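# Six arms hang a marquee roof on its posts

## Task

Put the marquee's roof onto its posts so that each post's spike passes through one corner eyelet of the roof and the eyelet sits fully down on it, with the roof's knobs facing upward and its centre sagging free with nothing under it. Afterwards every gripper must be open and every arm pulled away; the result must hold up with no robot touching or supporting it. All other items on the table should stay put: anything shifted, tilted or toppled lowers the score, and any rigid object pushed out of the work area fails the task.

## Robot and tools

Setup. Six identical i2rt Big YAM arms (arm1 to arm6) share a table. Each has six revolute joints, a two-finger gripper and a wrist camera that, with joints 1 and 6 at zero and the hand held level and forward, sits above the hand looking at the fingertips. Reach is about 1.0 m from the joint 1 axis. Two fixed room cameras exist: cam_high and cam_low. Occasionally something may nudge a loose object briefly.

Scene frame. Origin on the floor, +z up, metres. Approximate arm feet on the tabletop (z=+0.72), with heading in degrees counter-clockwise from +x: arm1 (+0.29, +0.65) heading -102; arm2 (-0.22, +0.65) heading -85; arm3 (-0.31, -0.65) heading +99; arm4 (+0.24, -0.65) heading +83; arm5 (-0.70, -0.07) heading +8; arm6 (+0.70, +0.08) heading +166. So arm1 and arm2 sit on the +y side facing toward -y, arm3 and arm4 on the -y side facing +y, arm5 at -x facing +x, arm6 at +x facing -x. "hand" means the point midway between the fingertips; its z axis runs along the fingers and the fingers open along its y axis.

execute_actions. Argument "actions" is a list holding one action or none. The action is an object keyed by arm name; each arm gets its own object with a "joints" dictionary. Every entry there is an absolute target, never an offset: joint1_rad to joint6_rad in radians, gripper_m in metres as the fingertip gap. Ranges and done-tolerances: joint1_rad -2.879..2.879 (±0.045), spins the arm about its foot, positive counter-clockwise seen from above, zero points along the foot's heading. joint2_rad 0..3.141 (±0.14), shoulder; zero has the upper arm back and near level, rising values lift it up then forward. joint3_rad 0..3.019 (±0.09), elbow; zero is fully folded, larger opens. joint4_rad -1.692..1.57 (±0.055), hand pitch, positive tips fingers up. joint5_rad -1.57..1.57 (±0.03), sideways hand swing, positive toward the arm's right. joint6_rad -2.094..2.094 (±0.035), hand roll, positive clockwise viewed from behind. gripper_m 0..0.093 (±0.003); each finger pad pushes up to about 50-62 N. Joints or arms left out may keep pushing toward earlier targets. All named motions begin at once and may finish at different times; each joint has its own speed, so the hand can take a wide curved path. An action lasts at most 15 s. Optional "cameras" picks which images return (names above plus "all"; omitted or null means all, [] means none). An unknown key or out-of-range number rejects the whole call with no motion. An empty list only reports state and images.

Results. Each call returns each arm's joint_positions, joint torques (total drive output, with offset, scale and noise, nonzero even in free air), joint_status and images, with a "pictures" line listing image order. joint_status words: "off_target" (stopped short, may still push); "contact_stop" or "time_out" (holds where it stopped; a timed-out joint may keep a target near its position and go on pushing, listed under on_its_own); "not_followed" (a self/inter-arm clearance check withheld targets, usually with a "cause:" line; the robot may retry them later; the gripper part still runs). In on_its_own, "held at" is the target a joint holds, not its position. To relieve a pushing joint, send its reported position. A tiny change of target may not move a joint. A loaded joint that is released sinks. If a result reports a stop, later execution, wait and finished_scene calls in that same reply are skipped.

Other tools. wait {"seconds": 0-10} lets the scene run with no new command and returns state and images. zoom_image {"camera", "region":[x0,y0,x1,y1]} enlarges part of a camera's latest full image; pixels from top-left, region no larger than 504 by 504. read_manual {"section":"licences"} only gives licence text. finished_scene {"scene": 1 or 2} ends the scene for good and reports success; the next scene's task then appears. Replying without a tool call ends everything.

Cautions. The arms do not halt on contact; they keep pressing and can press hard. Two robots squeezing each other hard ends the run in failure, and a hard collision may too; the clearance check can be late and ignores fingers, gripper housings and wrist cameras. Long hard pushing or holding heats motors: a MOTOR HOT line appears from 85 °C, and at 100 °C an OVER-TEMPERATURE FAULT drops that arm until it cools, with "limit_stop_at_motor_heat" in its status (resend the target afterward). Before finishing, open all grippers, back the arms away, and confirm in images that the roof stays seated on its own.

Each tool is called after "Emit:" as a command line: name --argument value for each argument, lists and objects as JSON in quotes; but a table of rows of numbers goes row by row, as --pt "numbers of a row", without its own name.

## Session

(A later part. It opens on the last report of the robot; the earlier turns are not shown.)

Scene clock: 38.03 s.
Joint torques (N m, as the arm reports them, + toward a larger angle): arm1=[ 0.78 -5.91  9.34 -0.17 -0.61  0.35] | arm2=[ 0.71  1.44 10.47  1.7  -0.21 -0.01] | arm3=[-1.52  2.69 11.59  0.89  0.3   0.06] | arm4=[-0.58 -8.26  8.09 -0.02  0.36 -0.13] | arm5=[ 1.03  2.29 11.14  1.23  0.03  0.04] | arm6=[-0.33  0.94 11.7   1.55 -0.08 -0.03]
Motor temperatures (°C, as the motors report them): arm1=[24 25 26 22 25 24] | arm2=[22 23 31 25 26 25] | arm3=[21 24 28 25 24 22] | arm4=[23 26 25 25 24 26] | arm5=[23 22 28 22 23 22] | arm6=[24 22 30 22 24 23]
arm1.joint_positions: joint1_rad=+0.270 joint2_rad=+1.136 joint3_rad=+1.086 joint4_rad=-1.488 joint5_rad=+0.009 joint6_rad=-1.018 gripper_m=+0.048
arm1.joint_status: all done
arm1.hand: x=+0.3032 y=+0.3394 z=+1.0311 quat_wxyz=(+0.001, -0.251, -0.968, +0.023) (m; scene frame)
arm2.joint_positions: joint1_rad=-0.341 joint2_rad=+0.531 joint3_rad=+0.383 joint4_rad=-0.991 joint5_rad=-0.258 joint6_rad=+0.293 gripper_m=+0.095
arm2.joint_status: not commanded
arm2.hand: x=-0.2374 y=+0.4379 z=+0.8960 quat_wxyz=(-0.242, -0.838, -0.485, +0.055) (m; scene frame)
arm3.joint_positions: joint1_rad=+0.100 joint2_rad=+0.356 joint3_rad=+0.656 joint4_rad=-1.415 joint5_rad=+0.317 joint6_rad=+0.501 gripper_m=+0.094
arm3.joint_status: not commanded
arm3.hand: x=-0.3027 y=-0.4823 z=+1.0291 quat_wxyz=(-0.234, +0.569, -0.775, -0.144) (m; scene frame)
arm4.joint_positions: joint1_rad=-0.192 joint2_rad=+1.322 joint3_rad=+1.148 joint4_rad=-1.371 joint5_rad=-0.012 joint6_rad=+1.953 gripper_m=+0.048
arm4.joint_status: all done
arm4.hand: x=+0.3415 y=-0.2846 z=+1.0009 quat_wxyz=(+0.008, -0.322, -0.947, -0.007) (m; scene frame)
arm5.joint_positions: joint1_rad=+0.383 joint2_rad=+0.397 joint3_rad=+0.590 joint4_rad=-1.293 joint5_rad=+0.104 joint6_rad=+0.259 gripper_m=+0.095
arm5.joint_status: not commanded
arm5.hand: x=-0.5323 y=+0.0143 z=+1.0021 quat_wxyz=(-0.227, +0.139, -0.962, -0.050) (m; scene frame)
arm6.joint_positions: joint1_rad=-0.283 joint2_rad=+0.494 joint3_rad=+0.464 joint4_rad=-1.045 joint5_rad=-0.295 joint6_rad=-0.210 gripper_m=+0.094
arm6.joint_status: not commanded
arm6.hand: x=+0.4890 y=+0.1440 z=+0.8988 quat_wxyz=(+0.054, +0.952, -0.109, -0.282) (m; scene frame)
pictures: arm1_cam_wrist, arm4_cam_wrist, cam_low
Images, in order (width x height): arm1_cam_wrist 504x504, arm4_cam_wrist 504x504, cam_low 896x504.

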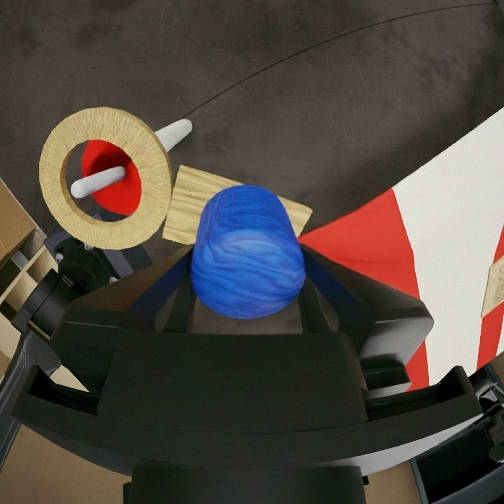

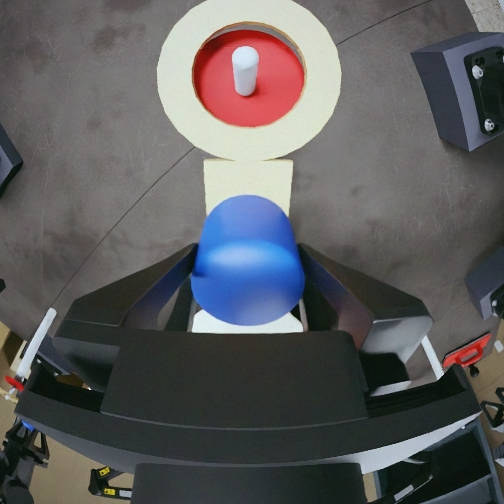

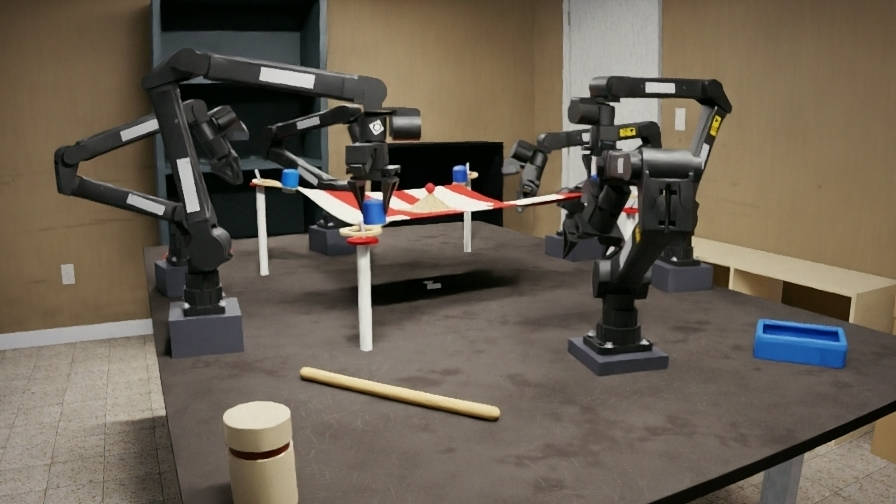

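Emit:
execute_actions --actions '[{"arm1":{"joints":{"joint3_rad":1.027,"joint4_rad":-1.456}},"arm4":{"joints":{"joint3_rad":1.126,"joint4_rad":-1.36}}}]' --cameras '["arm1_cam_wrist","arm4_cam_wrist","cam_low"]'

Scene clock: 39.40 s.
Joint torques (N m, as the arm reports them, + toward a larger angle): arm1=[ 0.73 -5.69  8.95 -0.22 -0.6   0.36] | arm2=[ 1.24  1.47 10.44  1.63 -0.24  0.  ] | arm3=[-1.51  2.66 11.59  0.89  0.31  0.06] | arm4=[-0.68 -8.47  7.89 -0.16  0.33 -0.12] | arm5=[ 0.98  2.34 11.17  1.26  0.04  0.05] | arm6=[-0.33  0.94 11.7   1.55 -0.08 -0.03]
Motor temperatures (°C, as the motors report them): arm1=[24 25 26 22 25 24] | arm2=[22 23 31 25 26 25] | arm3=[21 24 29 25 24 22] | arm4=[23 26 25 25 24 26] | arm5=[23 22 28 22 23 22] | arm6=[24 22 30 22 24 23]
arm1.joint_positions: joint1_rad=+0.270 joint2_rad=+1.135 joint3_rad=+1.039 joint4_rad=-1.449 joint5_rad=+0.009 joint6_rad=-1.018 gripper_m=+0.048
arm1.joint_status: all done
arm1.hand: x=+0.3029 y=+0.3427 z=+1.0131 quat_wxyz=(+0.002, -0.251, -0.968, +0.019) (m; scene frame)
arm2.joint_positions: joint1_rad=-0.341 joint2_rad=+0.531 joint3_rad=+0.383 joint4_rad=-0.991 joint5_rad=-0.258 joint6_rad=+0.293 gripper_m=+0.095
arm2.joint_status: not commanded
arm2.hand: x=-0.2374 y=+0.4379 z=+0.8960 quat_wxyz=(-0.242, -0.838, -0.485, +0.055) (m; scene frame)
arm3.joint_positions: joint1_rad=+0.100 joint2_rad=+0.356 joint3_rad=+0.656 joint4_rad=-1.415 joint5_rad=+0.317 joint6_rad=+0.501 gripper_m=+0.094
arm3.joint_status: not commanded
arm3.hand: x=-0.3027 y=-0.4823 z=+1.0291 quat_wxyz=(-0.234, +0.569, -0.775, -0.144) (m; scene frame)
arm4.joint_positions: joint1_rad=-0.192 joint2_rad=+1.322 joint3_rad=+1.135 joint4_rad=-1.355 joint5_rad=-0.012 joint6_rad=+1.953 gripper_m=+0.048
arm4.joint_status: all done
arm4.hand: x=+0.3414 y=-0.2850 z=+0.9959 quat_wxyz=(+0.008, -0.322, -0.947, -0.008) (m; scene frame)
arm5.joint_positions: joint1_rad=+0.383 joint2_rad=+0.397 joint3_rad=+0.590 joint4_rad=-1.293 joint5_rad=+0.104 joint6_rad=+0.259 gripper_m=+0.095
arm5.joint_status: not commanded
arm5.hand: x=-0.5323 y=+0.0143 z=+1.0021 quat_wxyz=(-0.227, +0.139, -0.962, -0.050) (m; scene frame)
arm6.joint_positions: joint1_rad=-0.283 joint2_rad=+0.494 joint3_rad=+0.464 joint4_rad=-1.045 joint5_rad=-0.295 joint6_rad=-0.210 gripper_m=+0.094
arm6.joint_status: not commanded
arm6.hand: x=+0.4890 y=+0.1440 z=+0.8988 quat_wxyz=(+0.054, +0.952, -0.109, -0.282) (m; scene frame)
pictures: arm1_cam_wrist, arm4_cam_wrist, cam_low
Images, in order (width x height): arm1_cam_wrist 504x504, arm4_cam_wrist 504x504, cam_low 896x504.

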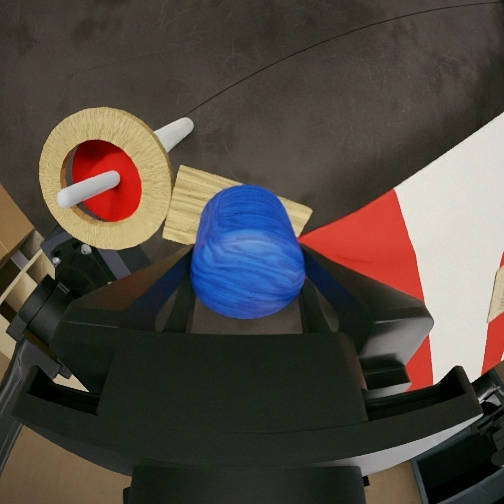

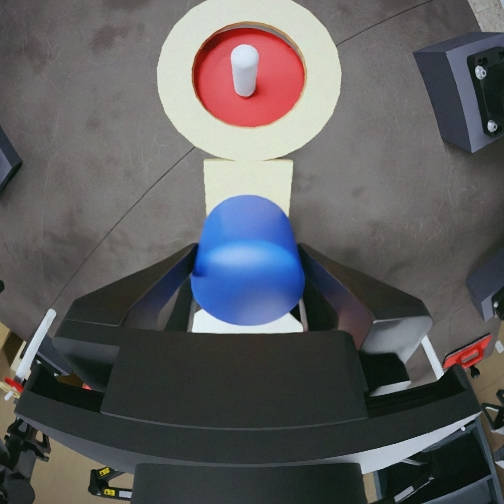

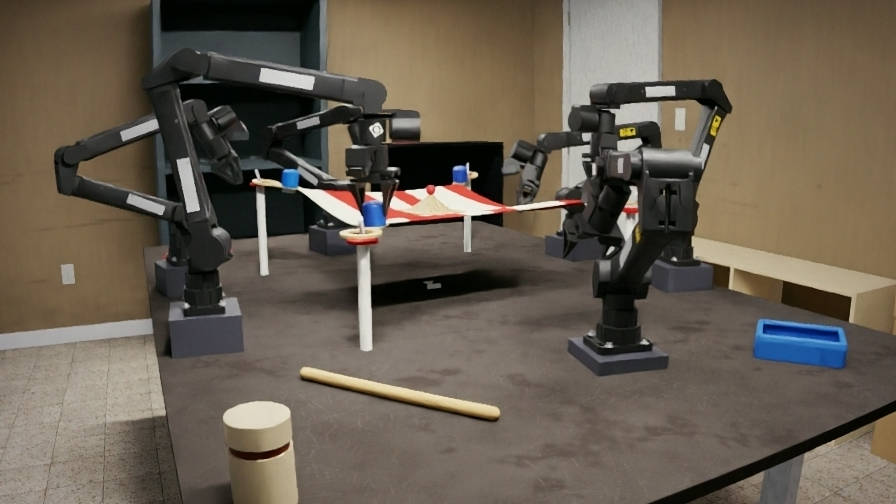

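Emit:
execute_actions --actions '[{"arm1":{"joints":{"joint3_rad":1.006,"joint4_rad":-1.43}},"arm4":{"joints":{"gripper_m":0.08}}}]' --cameras '["arm1_cam_wrist","arm4_cam_wrist","cam_low"]'

Scene clock: 40.33 s.
Joint torques (N m, as the arm reports them, + toward a larger angle): arm1=[ 0.83 -5.99  8.99 -0.03 -0.61  0.33] | arm2=[ 0.84  0.98 10.5   1.59 -0.21  0.03] | arm3=[-1.47  2.71 11.6   0.89  0.31  0.06] | arm4=[ 0.2  -7.7   7.79 -0.2   0.02 -0.06] | arm5=[ 0.93  2.35 11.17  1.28  0.03  0.05] | arm6=[-0.3   0.94 11.71  1.55 -0.09 -0.04]
Motor temperatures (°C, as the motors report them): arm1=[24 25 26 22 25 24] | arm2=[22 23 31 25 26 25] | arm3=[21 24 29 25 24 22] | arm4=[23 26 25 25 24 26] | arm5=[23 22 28 22 23 22] | arm6=[24 22 30 22 24 23]
arm1.joint_positions: joint1_rad=+0.270 joint2_rad=+1.135 joint3_rad=+1.017 joint4_rad=-1.430 joint5_rad=+0.009 joint6_rad=-1.016 gripper_m=+0.048
arm1.joint_status: all done
arm1.hand: x=+0.3028 y=+0.3442 z=+1.0048 quat_wxyz=(+0.003, -0.253, -0.967, +0.018) (m; scene frame)
arm2.joint_positions: joint1_rad=-0.341 joint2_rad=+0.531 joint3_rad=+0.383 joint4_rad=-0.991 joint5_rad=-0.258 joint6_rad=+0.293 gripper_m=+0.095
arm2.joint_status: not commanded
arm2.hand: x=-0.2374 y=+0.4379 z=+0.8960 quat_wxyz=(-0.242, -0.838, -0.485, +0.055) (m; scene frame)
arm3.joint_positions: joint1_rad=+0.100 joint2_rad=+0.356 joint3_rad=+0.656 joint4_rad=-1.415 joint5_rad=+0.317 joint6_rad=+0.501 gripper_m=+0.094
arm3.joint_status: not commanded
arm3.hand: x=-0.3027 y=-0.4823 z=+1.0291 quat_wxyz=(-0.234, +0.569, -0.775, -0.144) (m; scene frame)
arm4.joint_positions: joint1_rad=-0.192 joint2_rad=+1.322 joint3_rad=+1.135 joint4_rad=-1.355 joint5_rad=-0.003 joint6_rad=+1.950 gripper_m=+0.080
arm4.joint_status: all done
arm4.hand: x=+0.3429 y=-0.2854 z=+0.9959 quat_wxyz=(+0.003, -0.321, -0.947, -0.009) (m; scene frame)
arm5.joint_positions: joint1_rad=+0.383 joint2_rad=+0.397 joint3_rad=+0.590 joint4_rad=-1.293 joint5_rad=+0.104 joint6_rad=+0.259 gripper_m=+0.095
arm5.joint_status: not commanded
arm5.hand: x=-0.5323 y=+0.0143 z=+1.0021 quat_wxyz=(-0.227, +0.139, -0.962, -0.050) (m; scene frame)
arm6.joint_positions: joint1_rad=-0.283 joint2_rad=+0.494 joint3_rad=+0.464 joint4_rad=-1.045 joint5_rad=-0.295 joint6_rad=-0.210 gripper_m=+0.094
arm6.joint_status: not commanded
arm6.hand: x=+0.4890 y=+0.1440 z=+0.8988 quat_wxyz=(+0.054, +0.952, -0.109, -0.282) (m; scene frame)
pictures: arm1_cam_wrist, arm4_cam_wrist, cam_low
Images, in order (width x height): arm1_cam_wrist 504x504, arm4_cam_wrist 504x504, cam_low 896x504.

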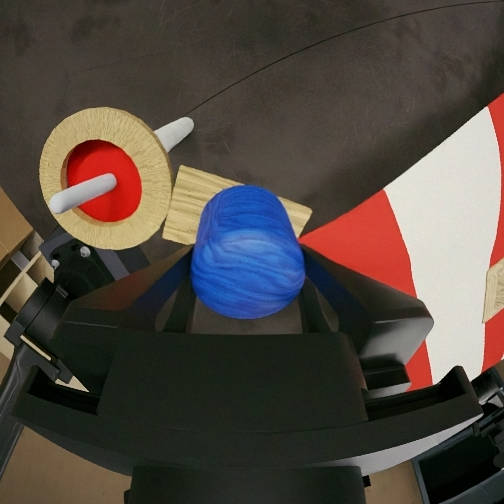

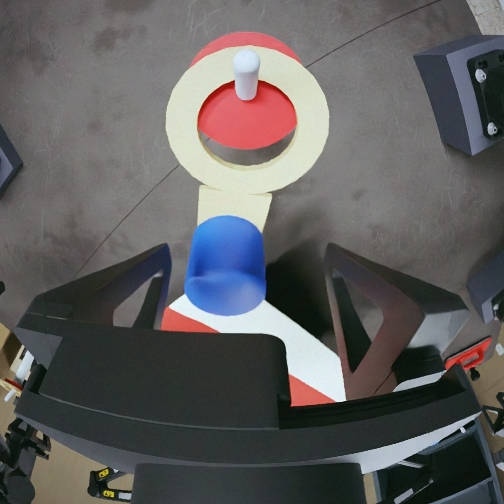

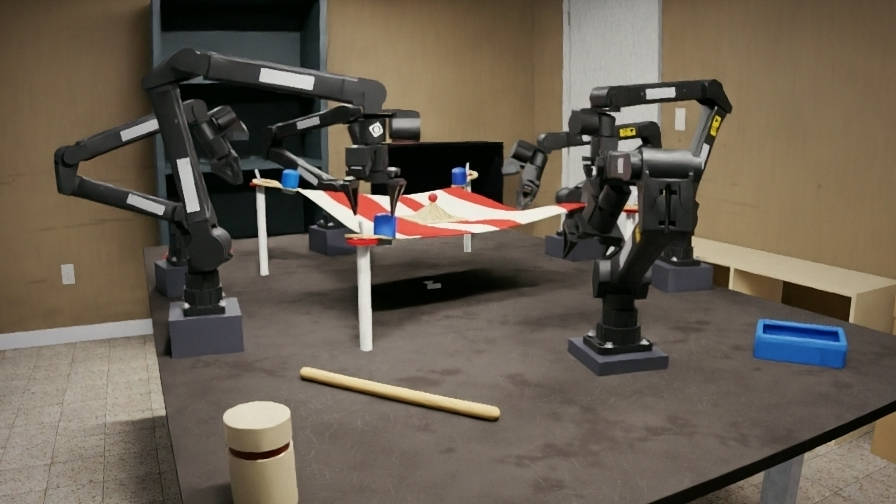

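Emit:
execute_actions --actions '[{"arm1":{"joints":{"gripper_m":0.093}},"arm4":{"joints":{"gripper_m":0.093}}}]' --cameras '["arm1_cam_wrist","arm4_cam_wrist","cam_low","cam_high"]'

Scene clock: 42.27 s.
Joint torques (N m, as the arm reports them, + toward a larger angle): arm1=[ 0.68 -5.6   9.15 -0.01 -0.49  0.27] | arm2=[ 1.27  1.64 10.48  1.71 -0.21 -0.02] | arm3=[-1.51  2.73 11.6   0.89  0.3   0.06] | arm4=[-0.7  -8.41  7.71 -0.05  0.1  -0.02] | arm5=[ 1.04  2.29 11.15  1.27  0.04  0.04] | arm6=[-0.31  0.94 11.71  1.55 -0.08 -0.04]
Motor temperatures (°C, as the motors report them): arm1=[24 25 26 22 25 24] | arm2=[22 23 31 25 26 25] | arm3=[21 24 29 25 24 22] | arm4=[23 26 25 25 24 26] | arm5=[23 22 29 22 23 22] | arm6=[24 22 30 22 24 23]
arm1.joint_positions: joint1_rad=+0.271 joint2_rad=+1.135 joint3_rad=+1.017 joint4_rad=-1.430 joint5_rad=+0.006 joint6_rad=-1.008 gripper_m=+0.093
arm1.joint_status: all done
arm1.hand: x=+0.3035 y=+0.3443 z=+1.0048 quat_wxyz=(+0.001, -0.256, -0.967, +0.017) (m; scene frame)
arm2.joint_positions: joint1_rad=-0.341 joint2_rad=+0.531 joint3_rad=+0.383 joint4_rad=-0.991 joint5_rad=-0.258 joint6_rad=+0.293 gripper_m=+0.095
arm2.joint_status: not commanded
arm2.hand: x=-0.2374 y=+0.4379 z=+0.8960 quat_wxyz=(-0.242, -0.838, -0.485, +0.055) (m; scene frame)
arm3.joint_positions: joint1_rad=+0.100 joint2_rad=+0.356 joint3_rad=+0.656 joint4_rad=-1.415 joint5_rad=+0.317 joint6_rad=+0.501 gripper_m=+0.094
arm3.joint_status: not commanded
arm3.hand: x=-0.3027 y=-0.4823 z=+1.0291 quat_wxyz=(-0.234, +0.569, -0.775, -0.144) (m; scene frame)
arm4.joint_positions: joint1_rad=-0.192 joint2_rad=+1.322 joint3_rad=+1.135 joint4_rad=-1.355 joint5_rad=-0.003 joint6_rad=+1.950 gripper_m=+0.093
arm4.joint_status: all done
arm4.hand: x=+0.3429 y=-0.2854 z=+0.9959 quat_wxyz=(+0.003, -0.321, -0.947, -0.009) (m; scene frame)
arm5.joint_positions: joint1_rad=+0.383 joint2_rad=+0.397 joint3_rad=+0.590 joint4_rad=-1.293 joint5_rad=+0.104 joint6_rad=+0.259 gripper_m=+0.095
arm5.joint_status: not commanded
arm5.hand: x=-0.5323 y=+0.0143 z=+1.0021 quat_wxyz=(-0.227, +0.139, -0.962, -0.050) (m; scene frame)
arm6.joint_positions: joint1_rad=-0.283 joint2_rad=+0.494 joint3_rad=+0.464 joint4_rad=-1.045 joint5_rad=-0.295 joint6_rad=-0.210 gripper_m=+0.094
arm6.joint_status: not commanded
arm6.hand: x=+0.4890 y=+0.1440 z=+0.8988 quat_wxyz=(+0.054, +0.952, -0.109, -0.282) (m; scene frame)
pictures: arm1_cam_wrist, arm4_cam_wrist, cam_high, cam_low
Images, in order (width x height): arm1_cam_wrist 504x504, arm4_cam_wrist 504x504, cam_high 896x504, cam_low 896x504.

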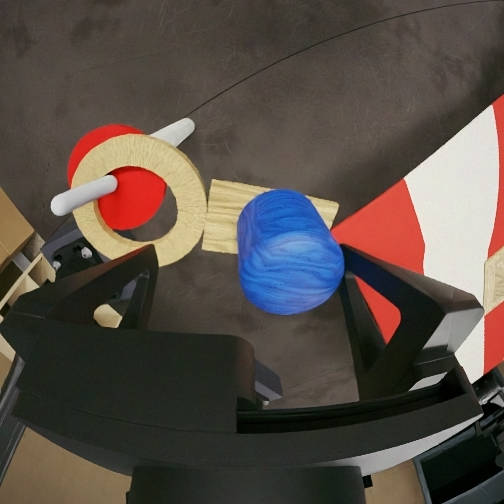

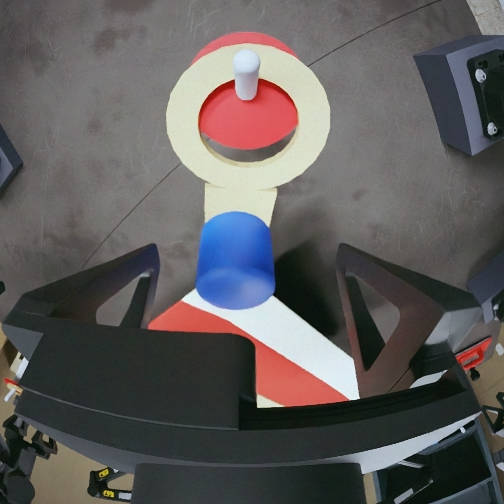

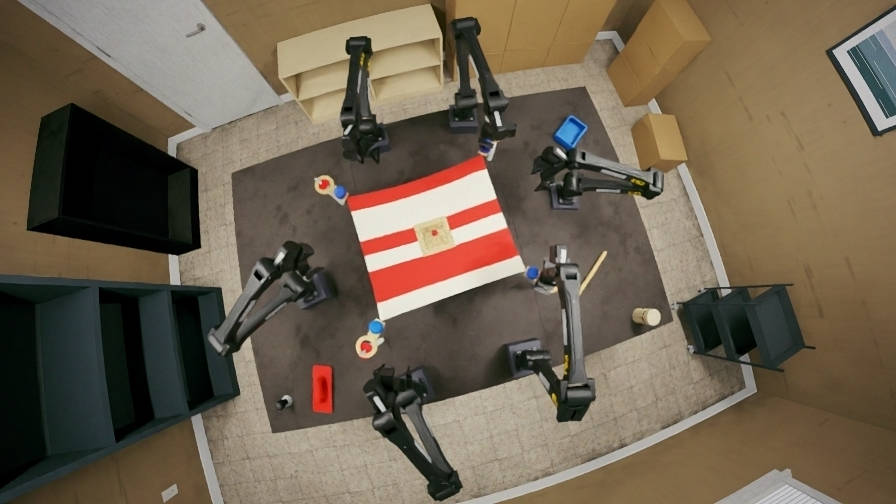

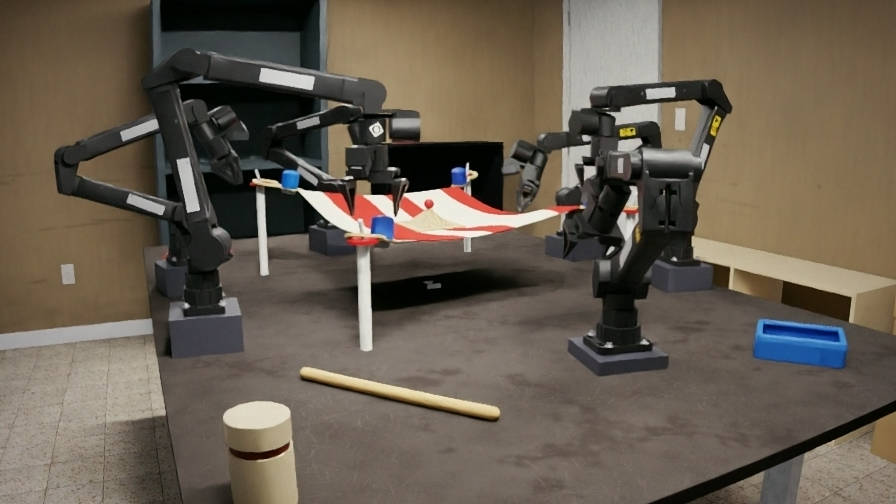

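Emit:
execute_actions --actions '[{"arm1":{"joints":{"joint1_rad":0.24,"joint4_rad":-1.375}},"arm4":{"joints":{"joint3_rad":1.42,"joint4_rad":-1.61}}}]' --cameras '["arm1_cam_wrist","arm4_cam_wrist","cam_low"]'

Scene clock: 43.77 s.
Joint torques (N m, as the arm reports them, + toward a larger angle): arm1=[-0.88 -5.88  9.12  0.63 -0.42  0.28] | arm2=[ 0.76  1.34 10.42  1.49 -0.2  -0.05] | arm3=[-1.49  2.66 11.6   0.89  0.3   0.06] | arm4=[-1.12 -7.96 12.63 -0.22  0.02 -0.06] | arm5=[ 0.95  2.4  11.17  1.24  0.05  0.03] | arm6=[-0.34  0.92 11.7   1.56 -0.08 -0.03]
Motor temperatures (°C, as the motors report them): arm1=[24 25 26 22 25 24] | arm2=[22 23 31 25 26 25] | arm3=[21 24 29 25 24 22] | arm4=[23 26 25 25 24 26] | arm5=[23 22 29 22 23 22] | arm6=[24 22 30 22 24 23]
arm1.joint_positions: joint1_rad=+0.246 joint2_rad=+1.134 joint3_rad=+1.017 joint4_rad=-1.392 joint5_rad=+0.005 joint6_rad=-1.008 gripper_m=+0.093
arm1.joint_status: all done
arm1.hand: x=+0.2964 y=+0.3347 z=+1.0055 quat_wxyz=(-0.005, -0.268, -0.963, +0.036) (m; scene frame)
arm2.joint_positions: joint1_rad=-0.341 joint2_rad=+0.531 joint3_rad=+0.383 joint4_rad=-0.991 joint5_rad=-0.258 joint6_rad=+0.293 gripper_m=+0.095
arm2.joint_status: not commanded
arm2.hand: x=-0.2374 y=+0.4379 z=+0.8960 quat_wxyz=(-0.242, -0.838, -0.485, +0.055) (m; scene frame)
arm3.joint_positions: joint1_rad=+0.100 joint2_rad=+0.356 joint3_rad=+0.656 joint4_rad=-1.415 joint5_rad=+0.317 joint6_rad=+0.501 gripper_m=+0.094
arm3.joint_status: not commanded
arm3.hand: x=-0.3027 y=-0.4823 z=+1.0291 quat_wxyz=(-0.234, +0.569, -0.775, -0.144) (m; scene frame)
arm4.joint_positions: joint1_rad=-0.192 joint2_rad=+1.320 joint3_rad=+1.375 joint4_rad=-1.602 joint5_rad=-0.002 joint6_rad=+1.950 gripper_m=+0.093
arm4.joint_status: all done
arm4.hand: x=+0.3446 y=-0.2806 z=+1.0880 quat_wxyz=(+0.003, -0.321, -0.947, -0.007) (m; scene frame)
arm5.joint_positions: joint1_rad=+0.383 joint2_rad=+0.397 joint3_rad=+0.590 joint4_rad=-1.293 joint5_rad=+0.104 joint6_rad=+0.259 gripper_m=+0.095
arm5.joint_status: not commanded
arm5.hand: x=-0.5323 y=+0.0143 z=+1.0021 quat_wxyz=(-0.227, +0.139, -0.962, -0.050) (m; scene frame)
arm6.joint_positions: joint1_rad=-0.283 joint2_rad=+0.494 joint3_rad=+0.464 joint4_rad=-1.045 joint5_rad=-0.295 joint6_rad=-0.210 gripper_m=+0.094
arm6.joint_status: not commanded
arm6.hand: x=+0.4890 y=+0.1440 z=+0.8988 quat_wxyz=(+0.054, +0.952, -0.109, -0.282) (m; scene frame)
pictures: arm1_cam_wrist, arm4_cam_wrist, cam_low
Images, in order (width x height): arm1_cam_wrist 504x504, arm4_cam_wrist 504x504, cam_low 896x504.

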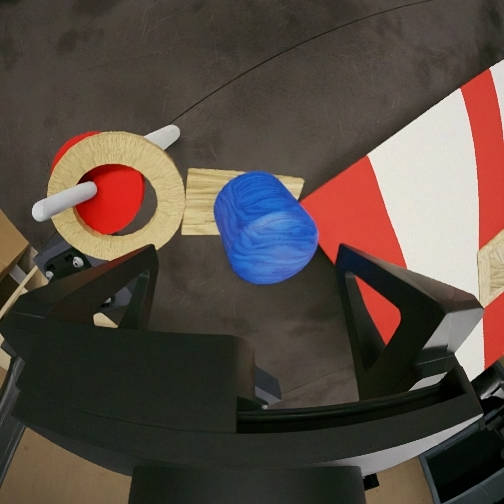

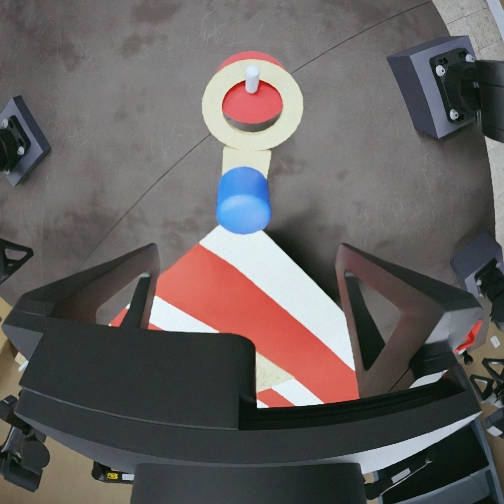

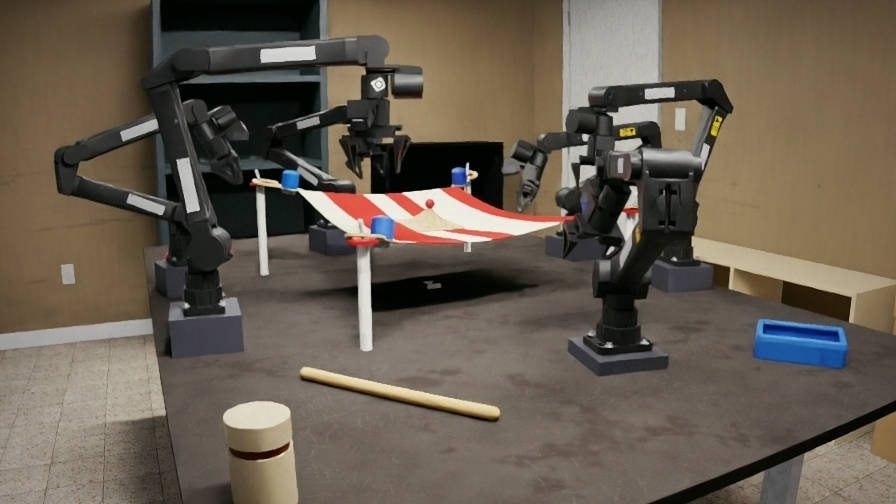

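Emit:
execute_actions --actions '[{"arm1":{"joints":{"joint3_rad":1.31,"joint4_rad":-1.64}},"arm4":{"joints":{"joint2_rad":0.6,"joint1_rad":0.0}},"arm2":{"joints":{"joint3_rad":0.65,"joint4_rad":-1.45}},"arm6":{"joints":{"joint3_rad":0.65,"joint4_rad":-1.45}},"arm3":{"joints":{"joint3_rad":0.92}}}]' --cameras '["arm1_cam_wrist","cam_low","cam_high"]'

Scene clock: 46.17 s.
Joint torques (N m, as the arm reports them, + toward a larger angle): arm1=[-0.87 -4.45 12.92 -0.39 -0.42  0.27] | arm2=[ 0.9   1.85 10.55  0.72 -0.22  0.02] | arm3=[-1.48  3.34 11.91  1.18  0.27  0.05] | arm4=[-0.25  3.17  9.57  1.38  0.02 -0.16] | arm5=[ 0.95  2.32 11.15  1.26  0.04  0.05] | arm6=[-0.33  1.46 11.59  0.67 -0.1  -0.04]
Motor temperatures (°C, as the motors report them): arm1=[24 25 26 22 25 24] | arm2=[22 23 32 25 26 25] | arm3=[21 24 29 25 24 22] | arm4=[23 26 26 25 24 26] | arm5=[23 22 29 22 23 22] | arm6=[24 22 30 22 24 23]
arm1.joint_positions: joint1_rad=+0.246 joint2_rad=+1.118 joint3_rad=+1.273 joint4_rad=-1.625 joint5_rad=+0.005 joint6_rad=-1.008 gripper_m=+0.093
arm1.joint_status: all done
arm1.hand: x=+0.2970 y=+0.3340 z=+1.1084 quat_wxyz=(-0.011, -0.268, -0.962, +0.055) (m; scene frame)
arm2.joint_positions: joint1_rad=-0.341 joint2_rad=+0.531 joint3_rad=+0.619 joint4_rad=-1.440 joint5_rad=-0.258 joint6_rad=+0.293 gripper_m=+0.095
arm2.joint_status: all done
arm2.hand: x=-0.2255 y=+0.4819 z=+0.9699 quat_wxyz=(-0.169, -0.859, -0.482, -0.020) (m; scene frame)
arm3.joint_positions: joint1_rad=+0.100 joint2_rad=+0.356 joint3_rad=+0.883 joint4_rad=-1.415 joint5_rad=+0.317 joint6_rad=+0.501 gripper_m=+0.094
arm3.joint_status: all done
arm3.hand: x=-0.3066 y=-0.4725 z=+1.1373 quat_wxyz=(-0.271, +0.537, -0.761, -0.245) (m; scene frame)
arm4.joint_positions: joint1_rad=+0.008 joint2_rad=+0.590 joint3_rad=+1.394 joint4_rad=-1.606 joint5_rad=-0.001 joint6_rad=+1.949 gripper_m=+0.093
arm4.joint_status: all done
arm4.hand: x=+0.2562 y=-0.4648 z=+1.2966 quat_wxyz=(+0.059, -0.209, -0.905, -0.365) (m; scene frame)
arm5.joint_positions: joint1_rad=+0.383 joint2_rad=+0.397 joint3_rad=+0.590 joint4_rad=-1.293 joint5_rad=+0.104 joint6_rad=+0.259 gripper_m=+0.095
arm5.joint_status: not commanded
arm5.hand: x=-0.5323 y=+0.0143 z=+1.0021 quat_wxyz=(-0.227, +0.139, -0.962, -0.050) (m; scene frame)
arm6.joint_positions: joint1_rad=-0.283 joint2_rad=+0.494 joint3_rad=+0.619 joint4_rad=-1.443 joint5_rad=-0.295 joint6_rad=-0.210 gripper_m=+0.094
arm6.joint_status: all done
arm6.hand: x=+0.5389 y=+0.1169 z=+0.9365 quat_wxyz=(+0.099, +0.972, -0.129, -0.172) (m; scene frame)
pictures: arm1_cam_wrist, cam_high, cam_low
Images, in order (width x height): arm1_cam_wrist 504x504, cam_high 896x504, cam_low 896x504.

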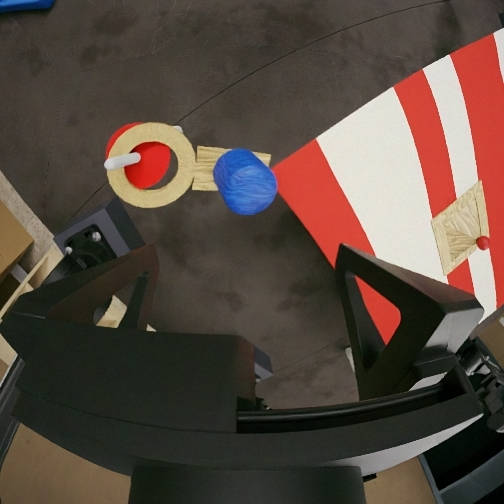

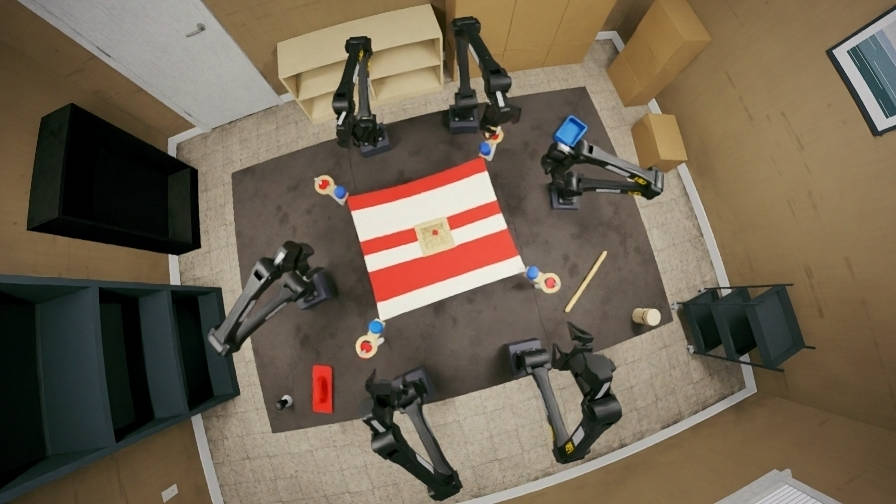

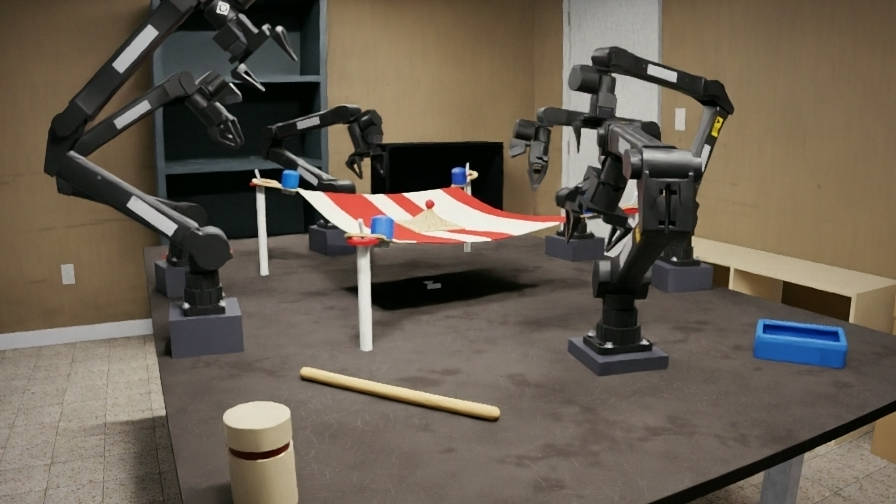

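Now retract arm1.

Emit:
execute_actions --actions '[{"arm1":{"joints":{"joint2_rad":0.55,"joint1_rad":0.0}}}]' --cameras '["cam_low","cam_high"]'

Scene clock: 47.80 s.
Joint torques (N m, as the arm reports them, + toward a larger angle): arm1=[-0.91  2.54 10.36  0.46 -0.32  0.29] | arm2=[ 0.17  1.99 10.63  0.76 -0.24  0.  ] | arm3=[-1.49  3.35 11.86  1.18  0.27  0.05] | arm4=[-1.54  3.02  9.59  1.17 -0.07 -0.15] | arm5=[ 0.94  2.51 11.14  1.27  0.05  0.05] | arm6=[-0.33  1.44 11.58  0.67 -0.1  -0.04]
Motor temperatures (°C, as the motors report them): arm1=[24 25 27 22 25 24] | arm2=[22 23 32 25 26 25] | arm3=[21 24 29 25 24 22] | arm4=[23 26 26 25 24 26] | arm5=[23 22 29 22 23 22] | arm6=[24 22 30 22 24 23]
arm1.joint_positions: joint1_rad=+0.002 joint2_rad=+0.550 joint3_rad=+1.287 joint4_rad=-1.626 joint5_rad=+0.003 joint6_rad=-1.006 gripper_m=+0.093
arm1.joint_status: all done
arm1.hand: x=+0.2533 y=+0.4871 z=+1.2438 quat_wxyz=(-0.055, -0.361, -0.868, +0.335) (m; scene frame)
arm2.joint_positions: joint1_rad=-0.341 joint2_rad=+0.531 joint3_rad=+0.619 joint4_rad=-1.440 joint5_rad=-0.258 joint6_rad=+0.293 gripper_m=+0.095
arm2.joint_status: not commanded
arm2.hand: x=-0.2255 y=+0.4819 z=+0.9699 quat_wxyz=(-0.169, -0.859, -0.482, -0.020) (m; scene frame)
arm3.joint_positions: joint1_rad=+0.100 joint2_rad=+0.356 joint3_rad=+0.883 joint4_rad=-1.415 joint5_rad=+0.317 joint6_rad=+0.501 gripper_m=+0.094
arm3.joint_status: not commanded
arm3.hand: x=-0.3066 y=-0.4725 z=+1.1373 quat_wxyz=(-0.271, +0.537, -0.761, -0.245) (m; scene frame)
arm4.joint_positions: joint1_rad=+0.008 joint2_rad=+0.590 joint3_rad=+1.394 joint4_rad=-1.606 joint5_rad=-0.001 joint6_rad=+1.949 gripper_m=+0.093
arm4.joint_status: not commanded
arm4.hand: x=+0.2562 y=-0.4648 z=+1.2966 quat_wxyz=(+0.059, -0.209, -0.905, -0.365) (m; scene frame)
arm5.joint_positions: joint1_rad=+0.383 joint2_rad=+0.397 joint3_rad=+0.590 joint4_rad=-1.293 joint5_rad=+0.104 joint6_rad=+0.259 gripper_m=+0.095
arm5.joint_status: not commanded
arm5.hand: x=-0.5323 y=+0.0143 z=+1.0021 quat_wxyz=(-0.227, +0.139, -0.962, -0.050) (m; scene frame)
arm6.joint_positions: joint1_rad=-0.283 joint2_rad=+0.494 joint3_rad=+0.619 joint4_rad=-1.443 joint5_rad=-0.295 joint6_rad=-0.210 gripper_m=+0.094
arm6.joint_status: not commanded
arm6.hand: x=+0.5389 y=+0.1169 z=+0.9365 quat_wxyz=(+0.099, +0.972, -0.129, -0.172) (m; scene frame)
pictures: cam_high, cam_low
Images, in order (width x height): cam_high 896x504, cam_low 896x504.

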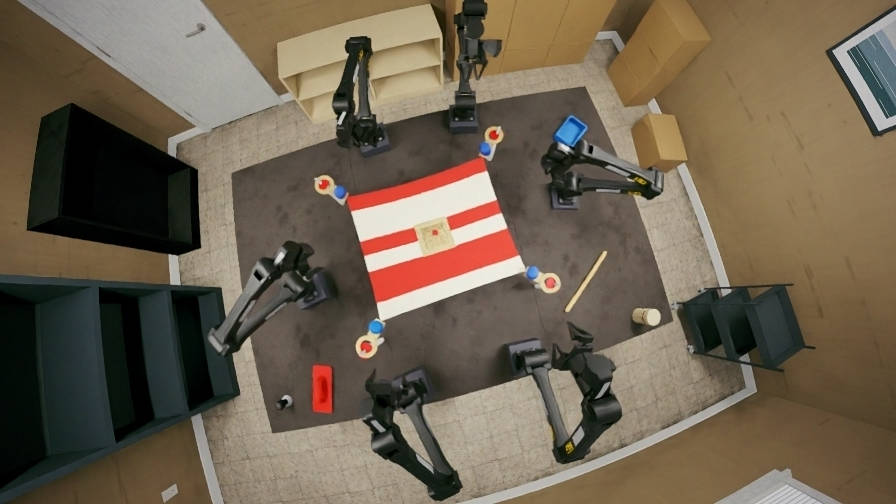

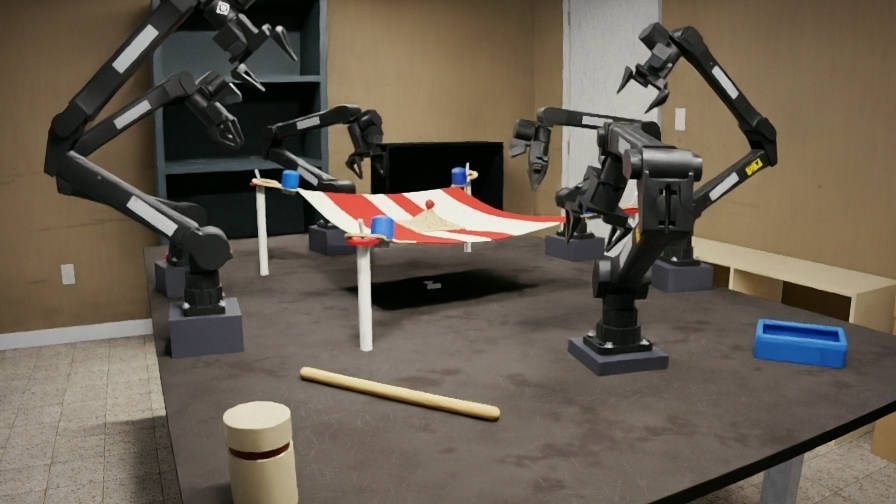

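Emit:
zoom_image --camera "cam_high" --region '[290, 110, 590, 370]'

Emit:
zoom_image --camera "cam_low" --region '[235, 155, 495, 300]'

Emit:
zoom_image --camera "cam_high" --region '[455, 110, 535, 175]'

Emit:
zoom_image --camera "cam_low" --region '[330, 200, 420, 265]'

Region (290, 110, 590, 370) of cam_high's 896x504 image, scaled by 1.680, with more detail than that image has; it fills the top 437 rows of this view, and the rest is white.

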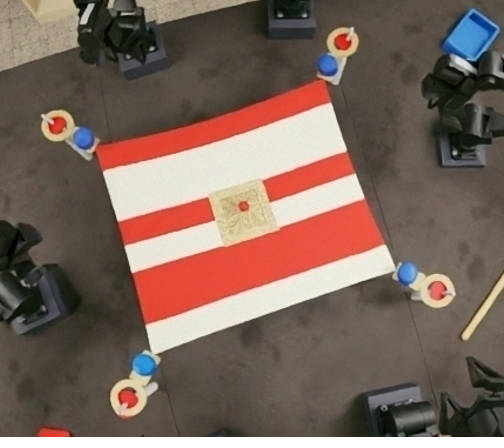

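Region (235, 155, 495, 300) of cam_low's 896x504 image, scaled by 1.938, with more detail than that image has; it fills the top 281 rows of this view, and the rest is white.

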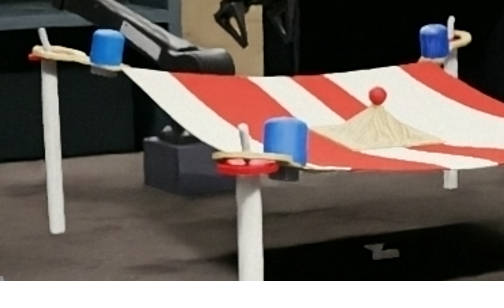

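Region (455, 110, 535, 175) of cam_high's 896x504 image, scaled by 6.300, with more detail than that image has; it fills the top 410 rows of this view, and the rest is white.

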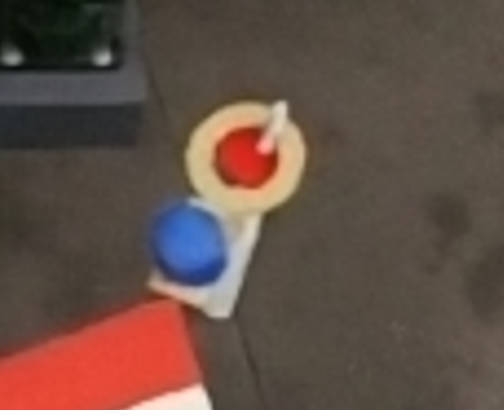

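Region (330, 200, 420, 265) of cam_low's 896x504 image, scaled by 5.600, with more detail than that image has.

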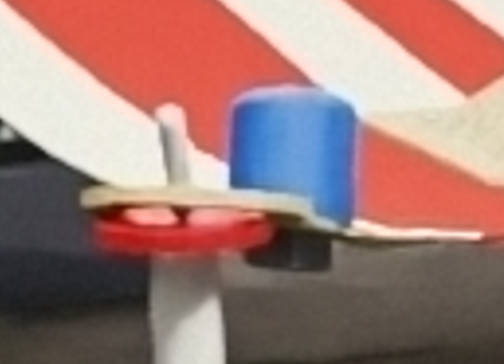

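Emit:
finished_scene --scene 2

The scene is finished: the task was done.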